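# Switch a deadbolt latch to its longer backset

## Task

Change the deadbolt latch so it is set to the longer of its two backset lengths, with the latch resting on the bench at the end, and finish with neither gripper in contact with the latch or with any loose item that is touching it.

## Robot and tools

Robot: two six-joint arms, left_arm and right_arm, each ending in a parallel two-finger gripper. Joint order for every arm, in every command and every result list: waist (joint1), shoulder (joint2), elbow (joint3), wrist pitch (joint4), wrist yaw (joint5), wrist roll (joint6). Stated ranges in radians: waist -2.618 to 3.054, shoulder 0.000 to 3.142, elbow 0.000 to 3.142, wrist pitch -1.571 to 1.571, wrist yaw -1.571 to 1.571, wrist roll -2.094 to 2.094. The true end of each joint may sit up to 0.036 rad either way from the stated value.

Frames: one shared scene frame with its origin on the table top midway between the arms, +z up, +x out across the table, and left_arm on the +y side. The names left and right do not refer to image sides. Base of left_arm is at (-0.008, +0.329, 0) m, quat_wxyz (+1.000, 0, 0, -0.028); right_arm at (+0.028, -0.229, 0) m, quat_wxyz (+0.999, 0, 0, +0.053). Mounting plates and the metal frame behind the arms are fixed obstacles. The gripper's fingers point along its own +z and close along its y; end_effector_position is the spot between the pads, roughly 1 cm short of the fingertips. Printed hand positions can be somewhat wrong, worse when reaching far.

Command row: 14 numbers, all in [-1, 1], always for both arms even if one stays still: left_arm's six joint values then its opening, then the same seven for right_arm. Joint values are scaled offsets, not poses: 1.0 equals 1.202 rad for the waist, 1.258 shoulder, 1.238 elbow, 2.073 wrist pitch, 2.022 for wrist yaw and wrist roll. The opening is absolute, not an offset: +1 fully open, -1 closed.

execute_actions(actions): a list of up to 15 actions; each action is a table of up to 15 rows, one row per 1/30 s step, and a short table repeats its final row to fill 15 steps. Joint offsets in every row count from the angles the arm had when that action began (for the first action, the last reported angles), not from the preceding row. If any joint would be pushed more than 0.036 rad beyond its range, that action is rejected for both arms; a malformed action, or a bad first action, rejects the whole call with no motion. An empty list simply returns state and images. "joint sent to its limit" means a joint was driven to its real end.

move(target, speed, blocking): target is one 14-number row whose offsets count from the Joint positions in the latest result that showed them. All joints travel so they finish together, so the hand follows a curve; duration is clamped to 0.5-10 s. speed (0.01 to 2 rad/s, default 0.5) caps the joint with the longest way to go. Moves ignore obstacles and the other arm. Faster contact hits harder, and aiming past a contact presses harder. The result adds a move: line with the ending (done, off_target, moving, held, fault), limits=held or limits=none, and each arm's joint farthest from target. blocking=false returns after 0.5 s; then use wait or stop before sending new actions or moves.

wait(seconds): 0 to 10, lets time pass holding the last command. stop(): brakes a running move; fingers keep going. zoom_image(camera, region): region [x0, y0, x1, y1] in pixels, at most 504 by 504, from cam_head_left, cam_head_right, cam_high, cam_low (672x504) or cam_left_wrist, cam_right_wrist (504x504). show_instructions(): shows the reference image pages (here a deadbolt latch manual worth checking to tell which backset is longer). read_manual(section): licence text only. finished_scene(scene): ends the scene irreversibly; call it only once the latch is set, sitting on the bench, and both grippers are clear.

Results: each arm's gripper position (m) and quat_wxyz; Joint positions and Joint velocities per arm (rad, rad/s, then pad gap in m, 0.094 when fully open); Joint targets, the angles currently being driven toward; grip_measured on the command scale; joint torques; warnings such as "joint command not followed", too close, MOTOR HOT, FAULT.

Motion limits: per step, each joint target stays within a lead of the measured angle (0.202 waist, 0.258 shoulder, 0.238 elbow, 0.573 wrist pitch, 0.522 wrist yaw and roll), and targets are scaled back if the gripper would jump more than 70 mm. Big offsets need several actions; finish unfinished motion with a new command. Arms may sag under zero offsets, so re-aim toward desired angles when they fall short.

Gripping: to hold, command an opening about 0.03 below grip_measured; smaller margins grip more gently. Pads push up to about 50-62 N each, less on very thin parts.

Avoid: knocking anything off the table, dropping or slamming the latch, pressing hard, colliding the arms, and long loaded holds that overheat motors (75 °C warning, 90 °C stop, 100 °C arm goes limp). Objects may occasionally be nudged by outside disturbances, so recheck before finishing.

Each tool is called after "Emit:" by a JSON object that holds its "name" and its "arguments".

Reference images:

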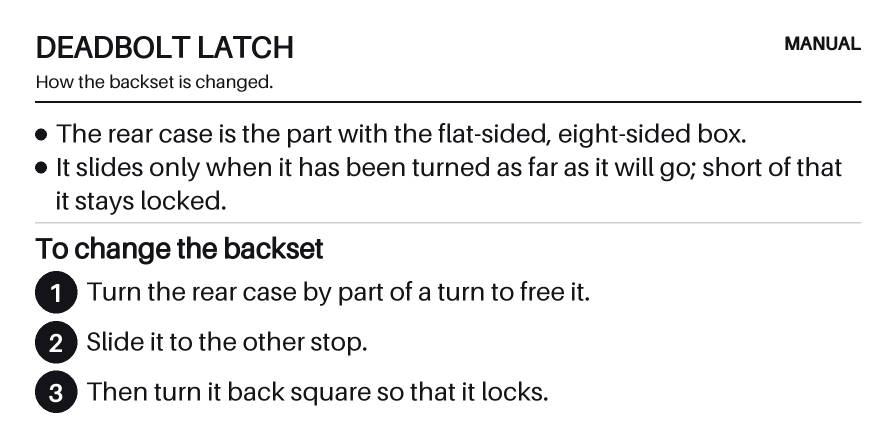

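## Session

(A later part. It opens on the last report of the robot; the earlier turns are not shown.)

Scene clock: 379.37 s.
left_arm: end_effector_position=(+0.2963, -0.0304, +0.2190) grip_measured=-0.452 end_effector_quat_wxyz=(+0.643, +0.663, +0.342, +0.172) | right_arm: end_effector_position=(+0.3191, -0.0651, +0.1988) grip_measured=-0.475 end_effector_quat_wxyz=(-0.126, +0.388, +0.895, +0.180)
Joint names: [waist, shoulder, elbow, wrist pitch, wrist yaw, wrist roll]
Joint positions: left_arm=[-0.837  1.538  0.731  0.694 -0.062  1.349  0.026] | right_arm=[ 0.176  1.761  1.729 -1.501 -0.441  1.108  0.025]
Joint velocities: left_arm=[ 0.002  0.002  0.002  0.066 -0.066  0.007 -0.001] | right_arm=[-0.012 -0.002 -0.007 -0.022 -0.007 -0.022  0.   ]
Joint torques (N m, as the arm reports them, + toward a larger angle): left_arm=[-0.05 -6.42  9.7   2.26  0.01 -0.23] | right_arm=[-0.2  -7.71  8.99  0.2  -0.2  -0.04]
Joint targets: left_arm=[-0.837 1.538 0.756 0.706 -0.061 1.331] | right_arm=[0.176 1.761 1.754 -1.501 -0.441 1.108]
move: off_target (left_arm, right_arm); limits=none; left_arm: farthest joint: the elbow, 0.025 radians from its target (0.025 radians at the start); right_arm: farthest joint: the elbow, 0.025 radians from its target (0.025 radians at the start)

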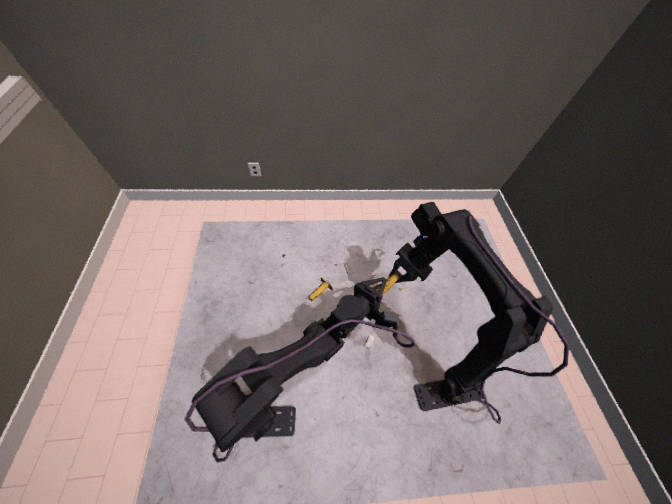

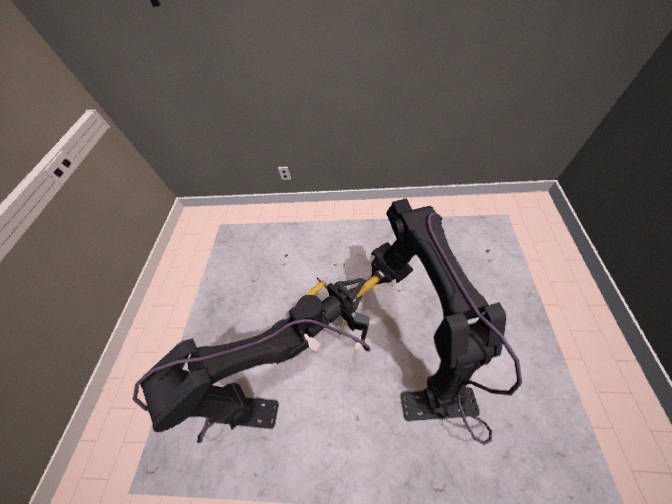

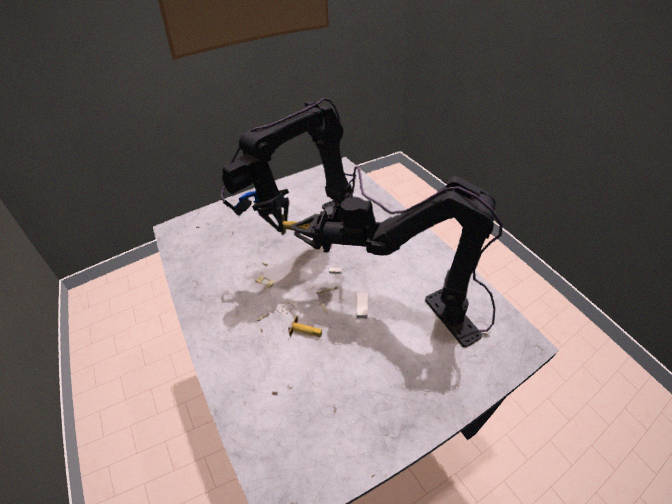

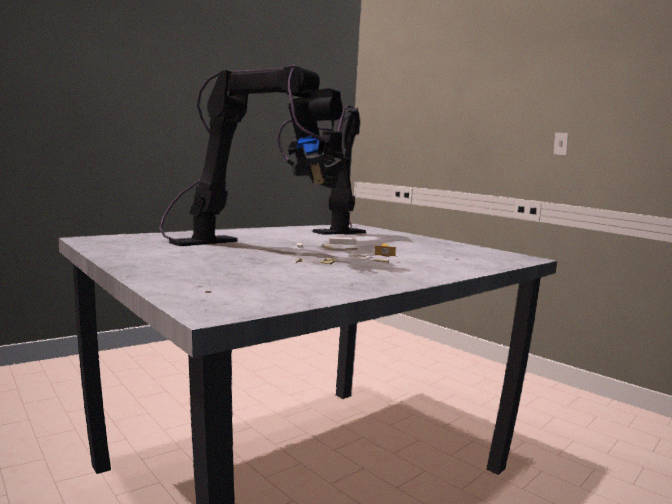

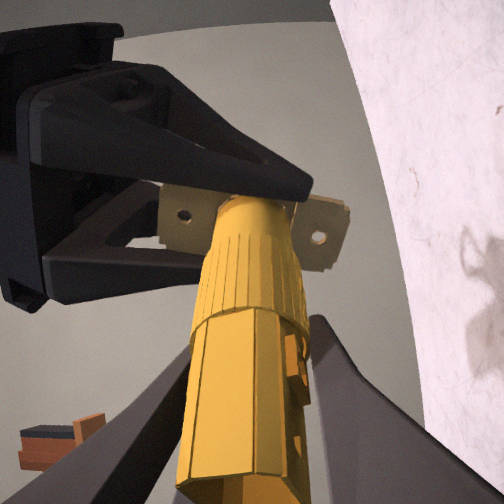

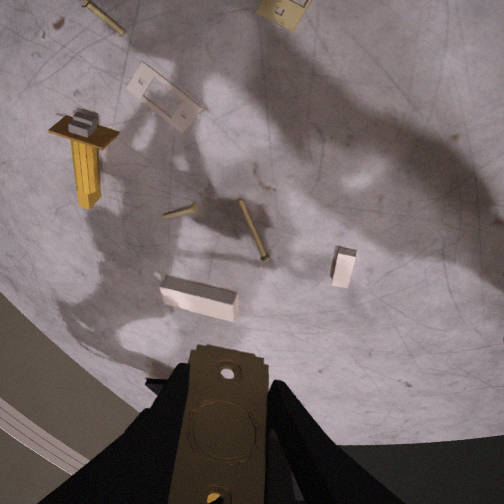

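Emit:
{"name": "move", "arguments": {"target": [0,0,0.02,0,0,0,-0.78, 0,0,0.02,0,0,0,-0.6]}}

Emit:
{"name": "move", "arguments": {"target": [0,-0.07,-0.01,-0.02,0,0,-0.78, 0,0,0.02,0,0.08,0,-0.6], "speed": 0.08}}

Scene clock: 393.83 s.
left_arm: end_effector_position=(+0.2962, -0.0303, +0.2182) grip_measured=-0.542 end_effector_quat_wxyz=(+0.642, +0.664, +0.343, +0.172) | right_arm: end_effector_position=(+0.3192, -0.0652, +0.1988) grip_measured=-0.475 end_effector_quat_wxyz=(-0.126, +0.388, +0.895, +0.180)
Joint names: [waist, shoulder, elbow, wrist pitch, wrist yaw, wrist roll]
Joint positions: left_arm=[-0.837  1.538  0.731  0.69  -0.062  1.348  0.022] | right_arm=[ 0.176  1.761  1.729 -1.501 -0.44   1.108  0.025]
Joint velocities: left_arm=[-0.017 -0.012 -0.002 -0.081  0.007  0.022 -0.001] | right_arm=[ 0.002 -0.017 -0.002 -0.037  0.081  0.007  0.   ]
Joint torques (N m, as the arm reports them, + toward a larger angle): left_arm=[-0.04 -6.43  9.66  2.17 -0.01 -0.04] | right_arm=[-0.15 -7.65  8.77  0.19 -0.22  0.02]
Joint targets: left_arm=[-0.837 1.538 0.756 0.693 -0.062 1.349] | right_arm=[0.176 1.761 1.754 -1.501 -0.441 1.108]
move: off_target (left_arm, right_arm); limits=none; left_arm: farthest joint: the elbow, 0.025 radians from its target (0.025 radians at the start); right_arm: farthest joint: the elbow, 0.025 radians from its target (0.025 radians at the start)

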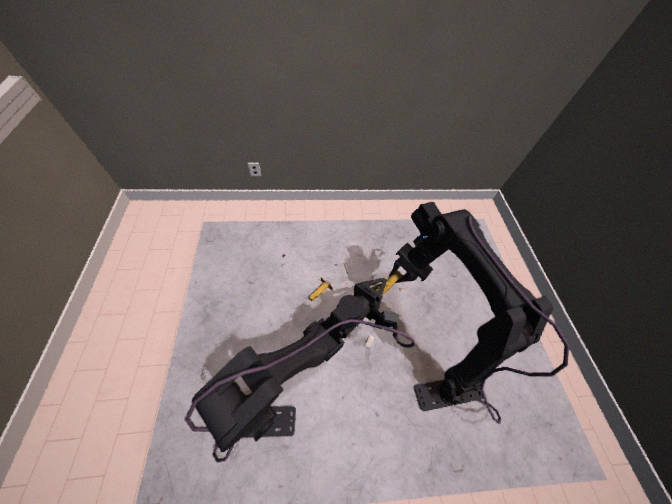

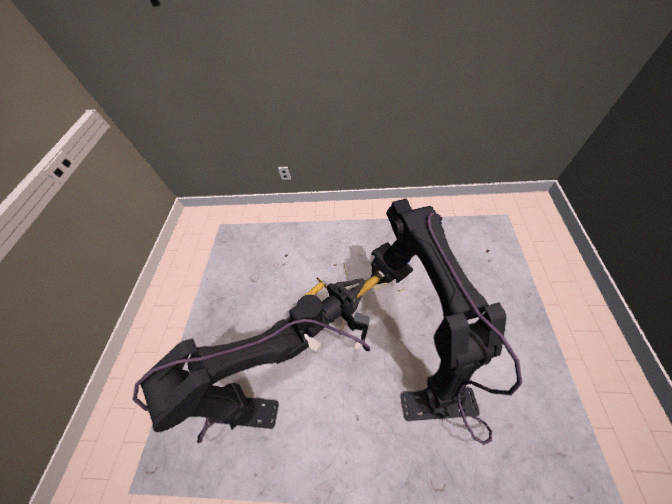

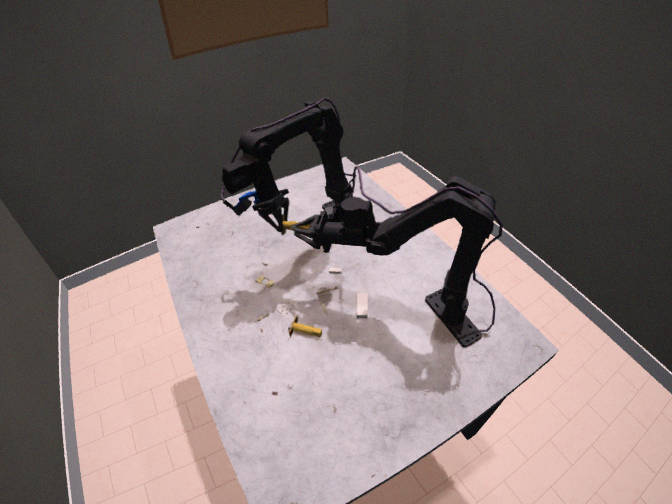

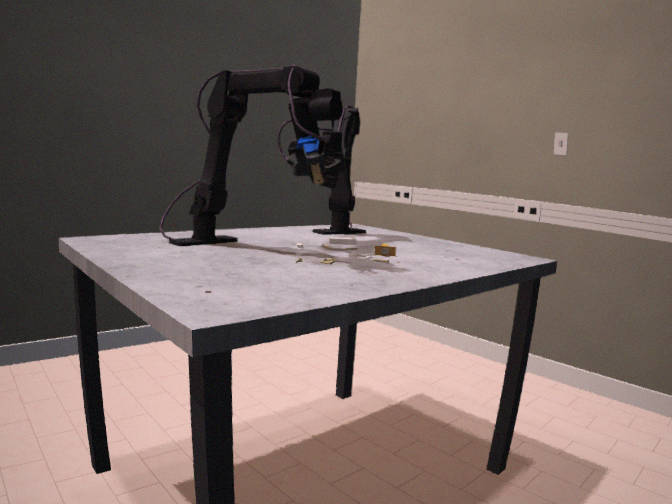

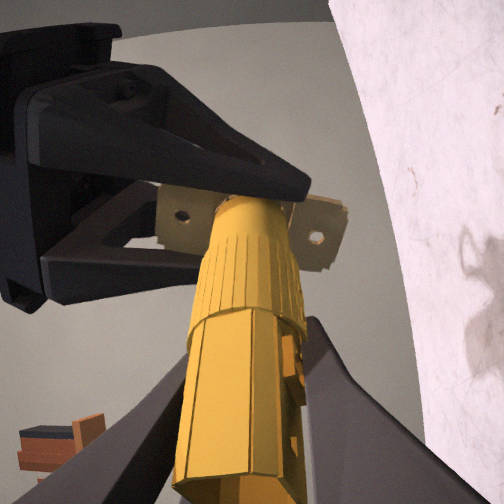

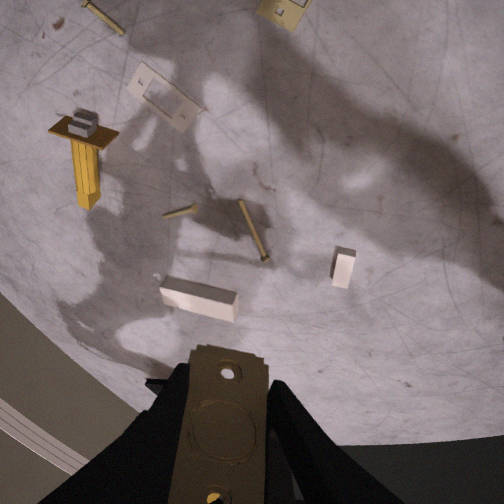

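Scene clock: 396.13 s.
left_arm: end_effector_position=(+0.2904, -0.0251, +0.2174) grip_measured=-0.542 end_effector_quat_wxyz=(+0.631, +0.674, +0.346, +0.166) | right_arm: end_effector_position=(+0.3198, -0.0692, +0.1959) grip_measured=-0.475 end_effector_quat_wxyz=(-0.114, +0.387, +0.900, +0.164)
Joint names: [waist, shoulder, elbow, wrist pitch, wrist yaw, wrist roll]
Joint positions: left_arm=[-0.837  1.494  0.724  0.621 -0.055  1.347  0.022] | right_arm=[ 0.184  1.761  1.729 -1.501 -0.4    1.108  0.025]
Joint velocities: left_arm=[ 0.002  0.002  0.002 -0.022 -0.037 -0.037 -0.001] | right_arm=[ 0.002  0.002  0.007  0.007 -0.007  0.007  0.   ]
Joint torques (N m, as the arm reports them, + toward a larger angle): left_arm=[-0.02 -9.8   7.24  2.41 -0.07 -0.05] | right_arm=[-0.55 -7.71  8.89  0.24  0.9   0.02]
Joint targets: left_arm=[-0.837 1.450 0.719 0.649 -0.062 1.348] | right_arm=[0.176 1.761 1.754 -1.501 -0.278 1.108]
move: off_target (left_arm, right_arm); limits=none; left_arm: farthest joint: the shoulder, 0.044 radians from its target (0.088 radians at the start); right_arm: farthest joint: the wrist yaw, 0.122 radians from its target (0.162 radians at the start)

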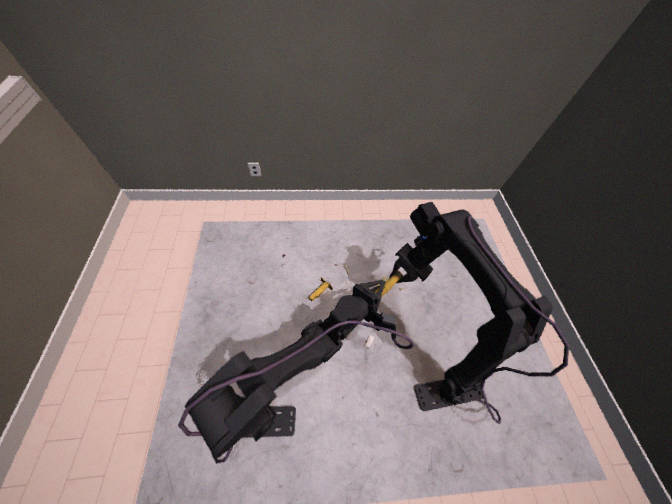

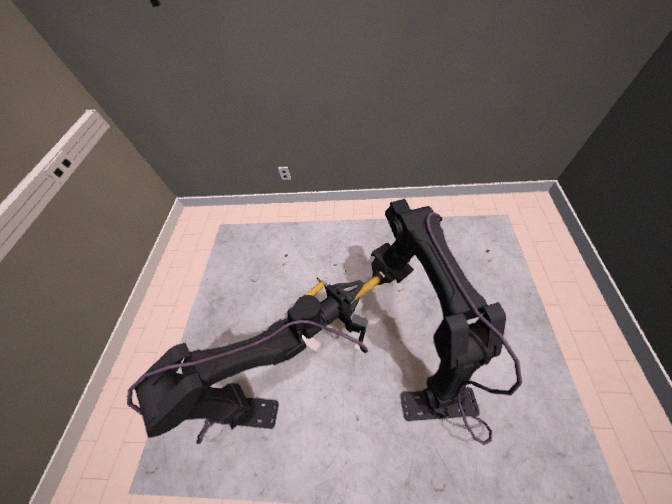

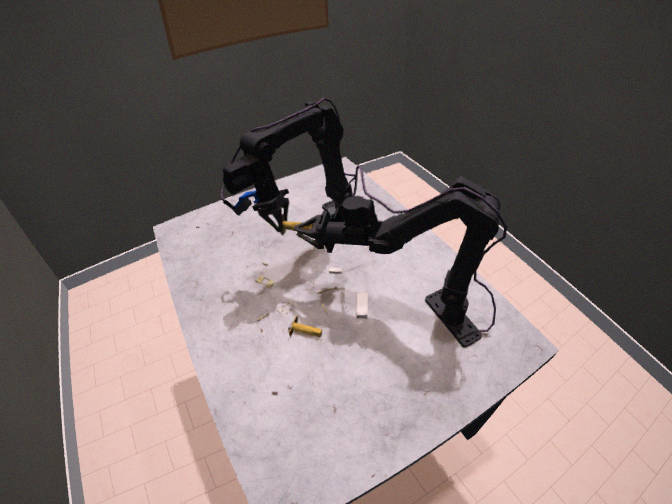

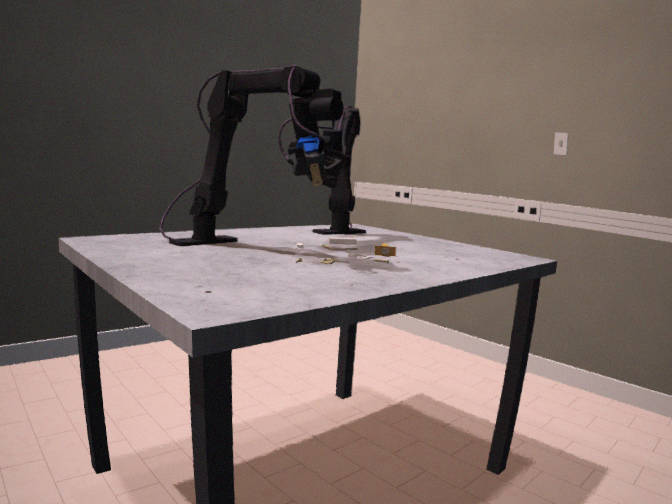

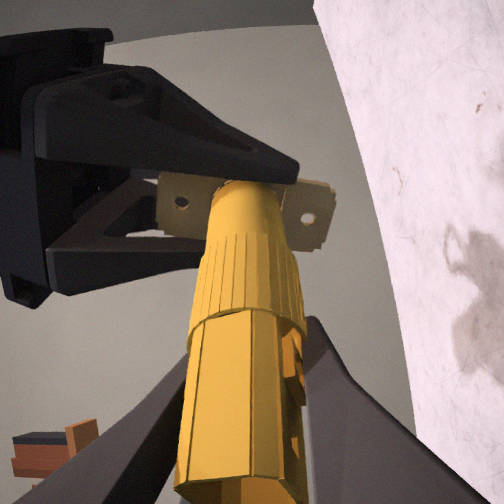

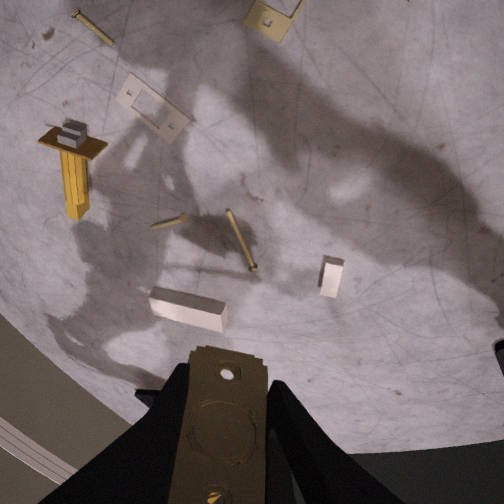

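Emit:
{"name": "move", "arguments": {"target": [0,-0.06,-0.01,-0.0,0,0,-0.78, 0,0,0.02,0,0.065,0,-0.6], "speed": 0.08}}

Scene clock: 400.90 s.
left_arm: end_effector_position=(+0.2866, -0.0217, +0.2187) grip_measured=-0.542 end_effector_quat_wxyz=(+0.628, +0.677, +0.347, +0.163) | right_arm: end_effector_position=(+0.3165, -0.0653, +0.1960) grip_measured=-0.475 end_effector_quat_wxyz=(-0.117, +0.382, +0.902, +0.163)
Joint names: [waist, shoulder, elbow, wrist pitch, wrist yaw, wrist roll]
Joint positions: left_arm=[-0.837  1.467  0.717  0.59  -0.05   1.343  0.022] | right_arm=[ 0.197  1.761  1.729 -1.506 -0.403  1.109  0.025]
Joint velocities: left_arm=[ 0.007 -0.007 -0.007  0.022  0.022 -0.037  0.   ] | right_arm=[-0.022  0.012 -0.002 -0.037 -0.007 -0.081 -0.001]
Joint torques (N m, as the arm reports them, + toward a larger angle): left_arm=[-0.06 -9.81  7.3   2.47 -0.05 -0.01] | right_arm=[-1.12 -7.66  8.9   0.22  1.01  0.01]
Joint targets: left_arm=[-0.837 1.419 0.712 0.622 -0.055 1.347] | right_arm=[0.184 1.761 1.754 -1.501 -0.268 1.109]
move: off_target (left_arm, right_arm); limits=none; left_arm: farthest joint: the shoulder, 0.048 radians from its target (0.076 radians at the start); right_arm: farthest joint: the wrist yaw, 0.134 radians from its target (0.131 radians at the start)

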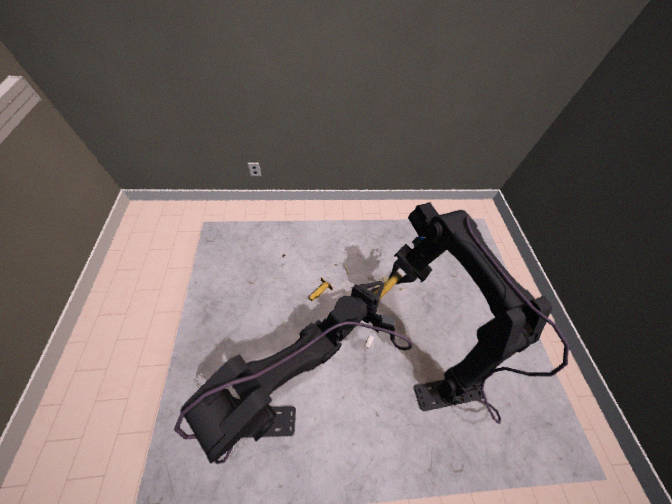

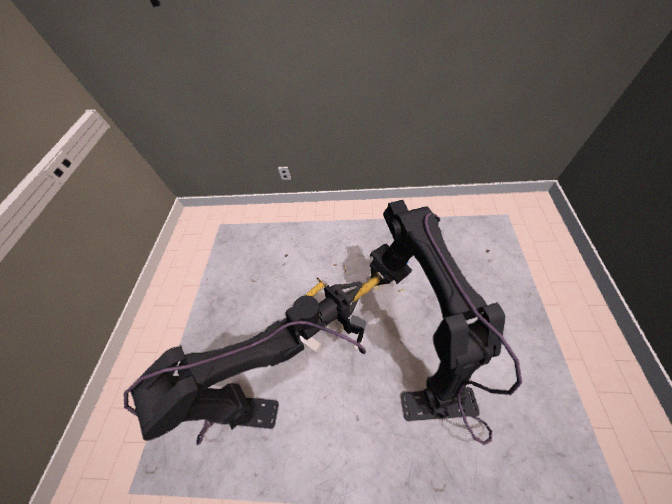

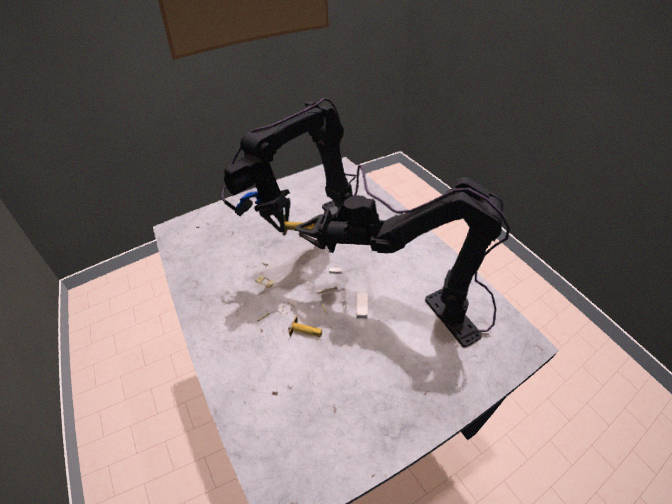

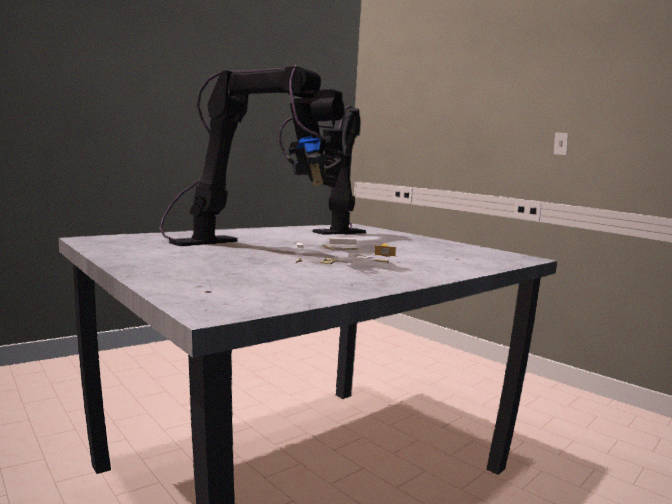

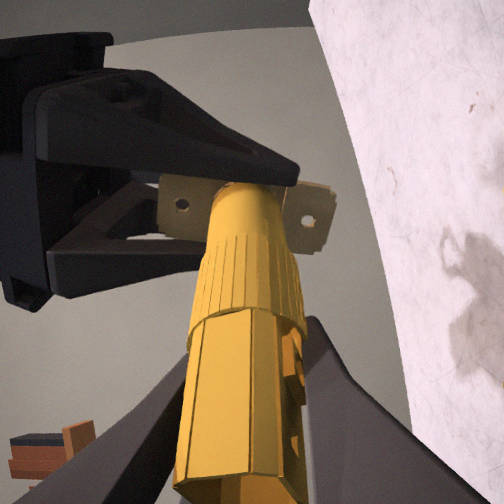

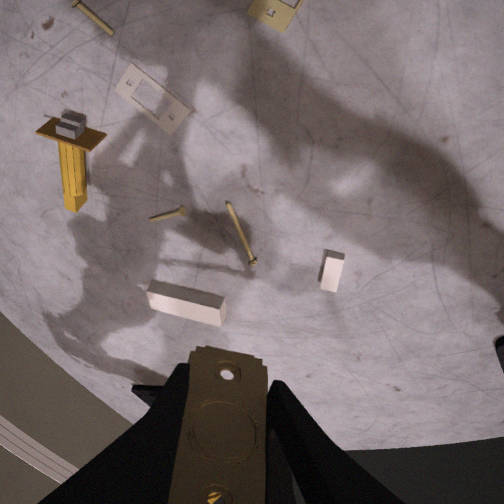

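At the stop. Turn back while keeping a bit of pull.

Emit:
{"name": "move", "arguments": {"target": [0,-0.02,0.01,0.01,0,-0.6,-0.78, -0.005,0,0.02,0,0.03,0,-0.6], "speed": 0.4}}

Scene clock: 409.00 s.
left_arm: end_effector_position=(+0.2797, -0.0254, +0.2095) grip_measured=-0.542 end_effector_quat_wxyz=(+0.596, +0.392, +0.666, -0.216) | right_arm: end_effector_position=(+0.3175, -0.0636, +0.1966) grip_measured=-0.475 end_effector_quat_wxyz=(-0.119, +0.387, +0.899, +0.167)
Joint names: [waist, shoulder, elbow, wrist pitch, wrist yaw, wrist roll]
Joint positions: left_arm=[-0.842  1.467  0.717  0.553 -0.019  0.18   0.022] | right_arm=[ 0.197  1.761  1.729 -1.5   -0.41   1.123  0.025]
Joint velocities: left_arm=[ 0.002 -0.002  0.002 -0.007  0.007 -0.007 -0.001] | right_arm=[-0.017 -0.027  0.012 -0.066 -0.022  0.007 -0.   ]
Joint torques (N m, as the arm reports them, + toward a larger angle): left_arm=[ 0.29 -7.96  8.81  2.73 -0.25 -0.5 ] | right_arm=[-0.49 -7.88  8.98  0.14  0.43 -0.16]
Joint targets: left_arm=[-0.837 1.441 0.729 0.610 -0.050 0.130] | right_arm=[0.191 1.761 1.754 -1.506 -0.342 1.109]
move: off_target (left_arm, right_arm); limits=none; left_arm: farthest joint: the wrist pitch, 0.058 radians from its target (0.021 radians at the start); right_arm: farthest joint: the wrist yaw, 0.068 radians from its target (0.060 radians at the start)

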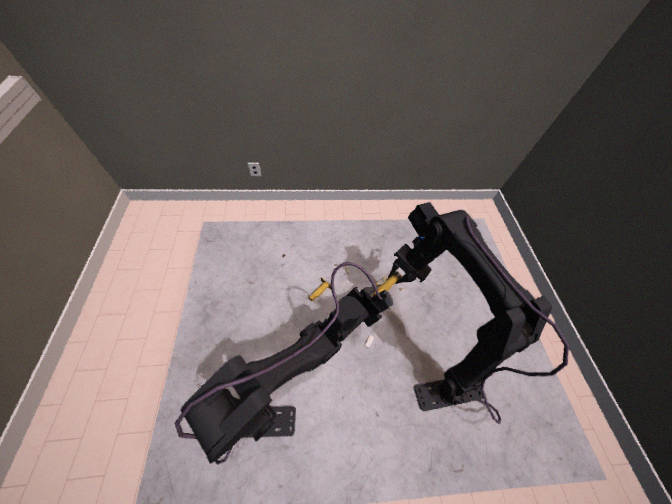

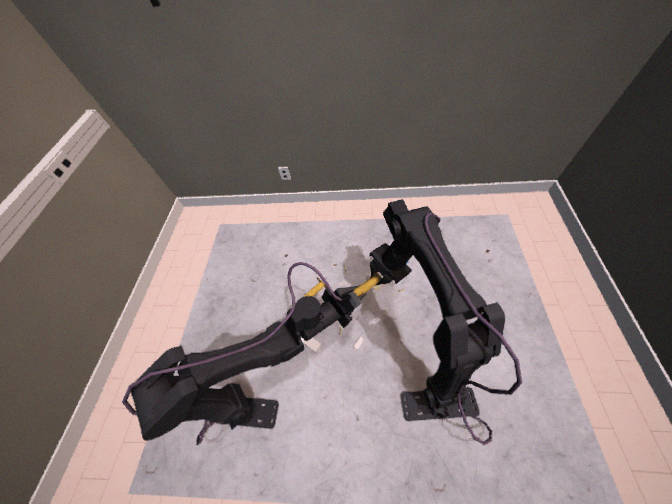

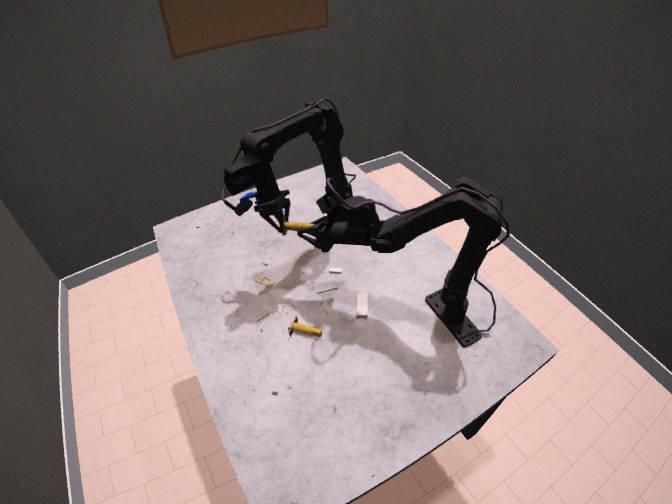

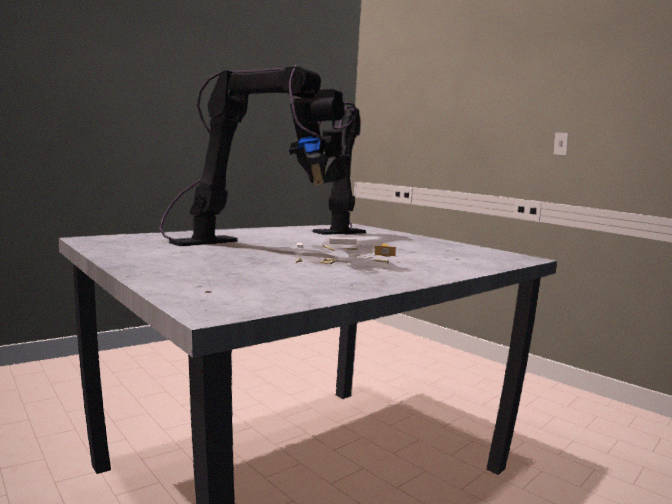

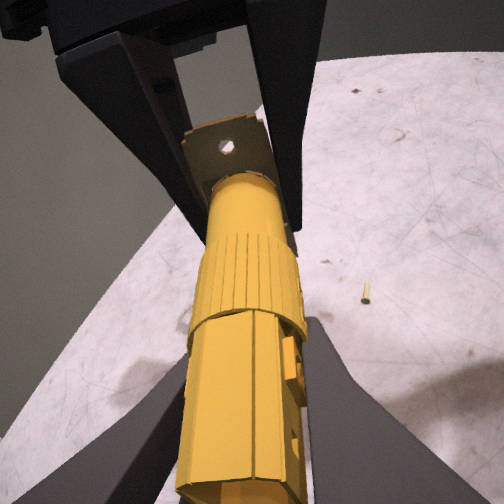

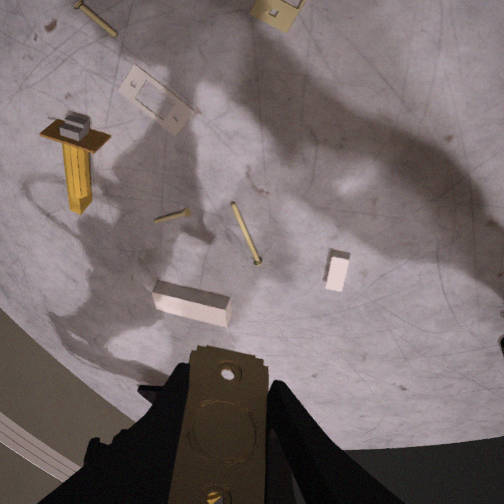

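Emit:
{"name": "move", "arguments": {"target": [0,0,0.02,0.01,0,-0.07,-0.78, 0,0,0.02,0,0,0,-0.6], "speed": 0.3}}

Scene clock: 413.97 s.
left_arm: end_effector_position=(+0.2773, -0.0271, +0.2079) grip_measured=-0.542 end_effector_quat_wxyz=(+0.585, +0.378, +0.676, -0.238) | right_arm: end_effector_position=(+0.3146, -0.0650, +0.1963) grip_measured=-0.475 end_effector_quat_wxyz=(-0.124, +0.396, +0.896, +0.160)
Joint names: [waist, shoulder, elbow, wrist pitch, wrist yaw, wrist roll]
Joint positions: left_arm=[-0.842  1.467  0.717  0.547 -0.002  0.123  0.022] | right_arm=[ 0.197  1.761  1.729 -1.513 -0.407  1.14   0.025]
Joint velocities: left_arm=[-0.017 -0.017  0.012 -0.007  0.007  0.022 -0.001] | right_arm=[-0.012  0.007  0.002 -0.037 -0.022  0.037 -0.   ]
Joint torques (N m, as the arm reports them, + toward a larger angle): left_arm=[ 0.   -5.85  9.83  2.43 -0.19 -0.8 ] | right_arm=[-0.1  -7.6   8.87  0.35 -0.26 -0.18]
Joint targets: left_arm=[-0.842 1.467 0.742 0.574 -0.019 0.038] | right_arm=[0.197 1.761 1.754 -1.500 -0.410 1.123]
move: off_target (left_arm, right_arm); limits=none; left_arm: farthest joint: the wrist roll, 0.085 radians from its target (0.141 radians at the start); right_arm: farthest joint: the elbow, 0.025 radians from its target (0.025 radians at the start)

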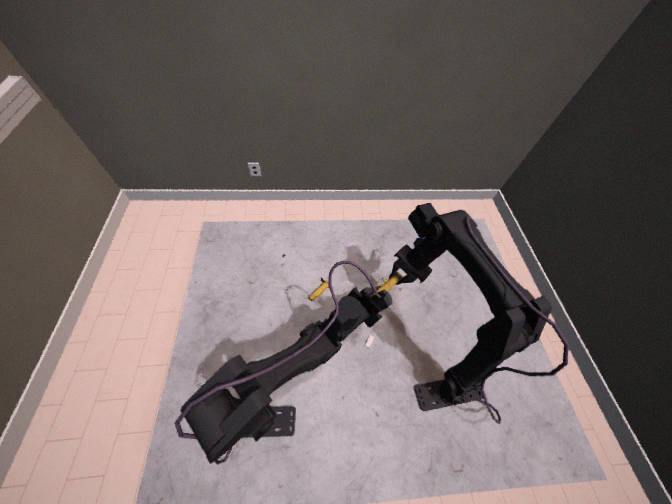

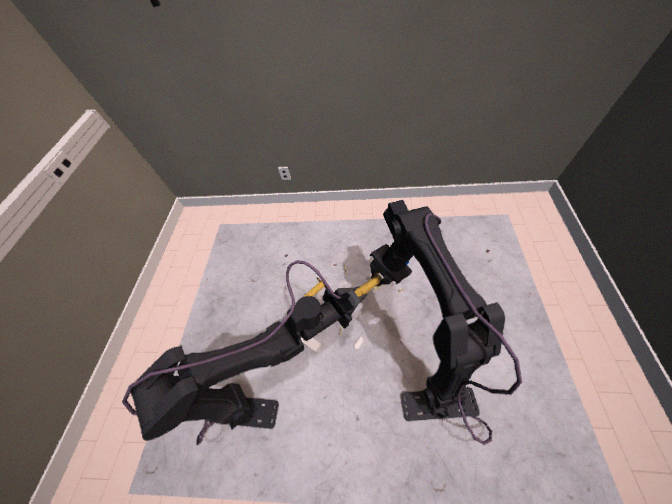

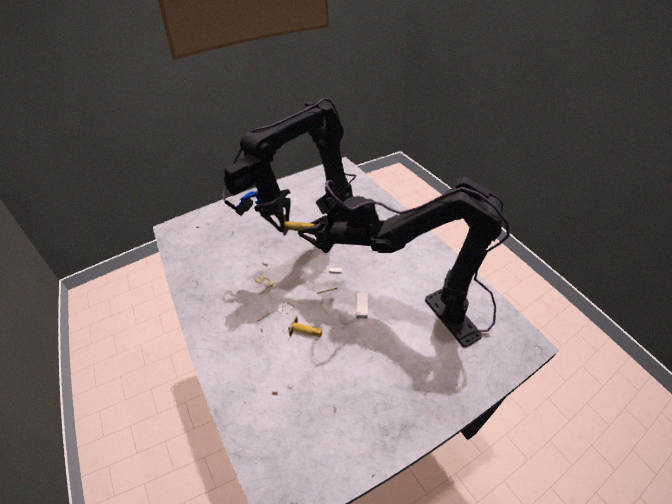

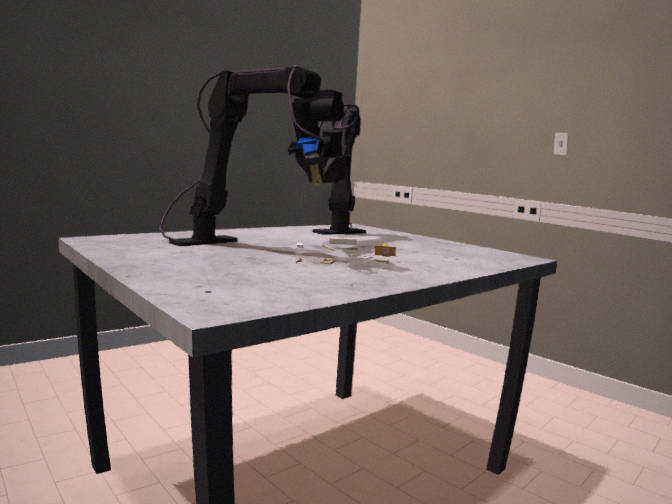

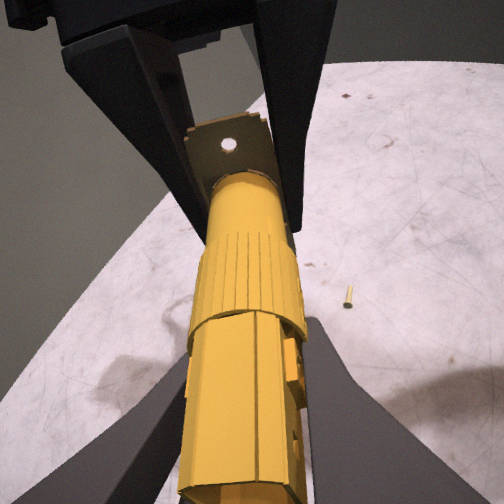

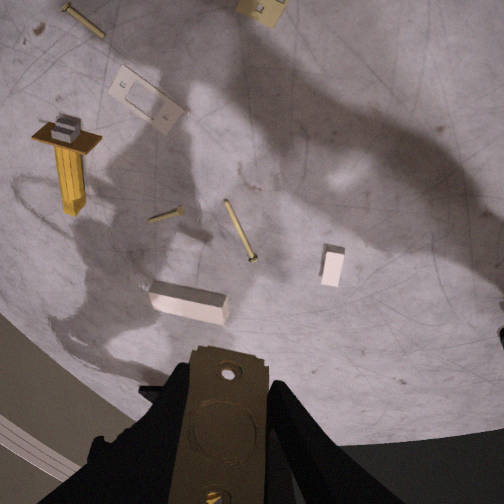

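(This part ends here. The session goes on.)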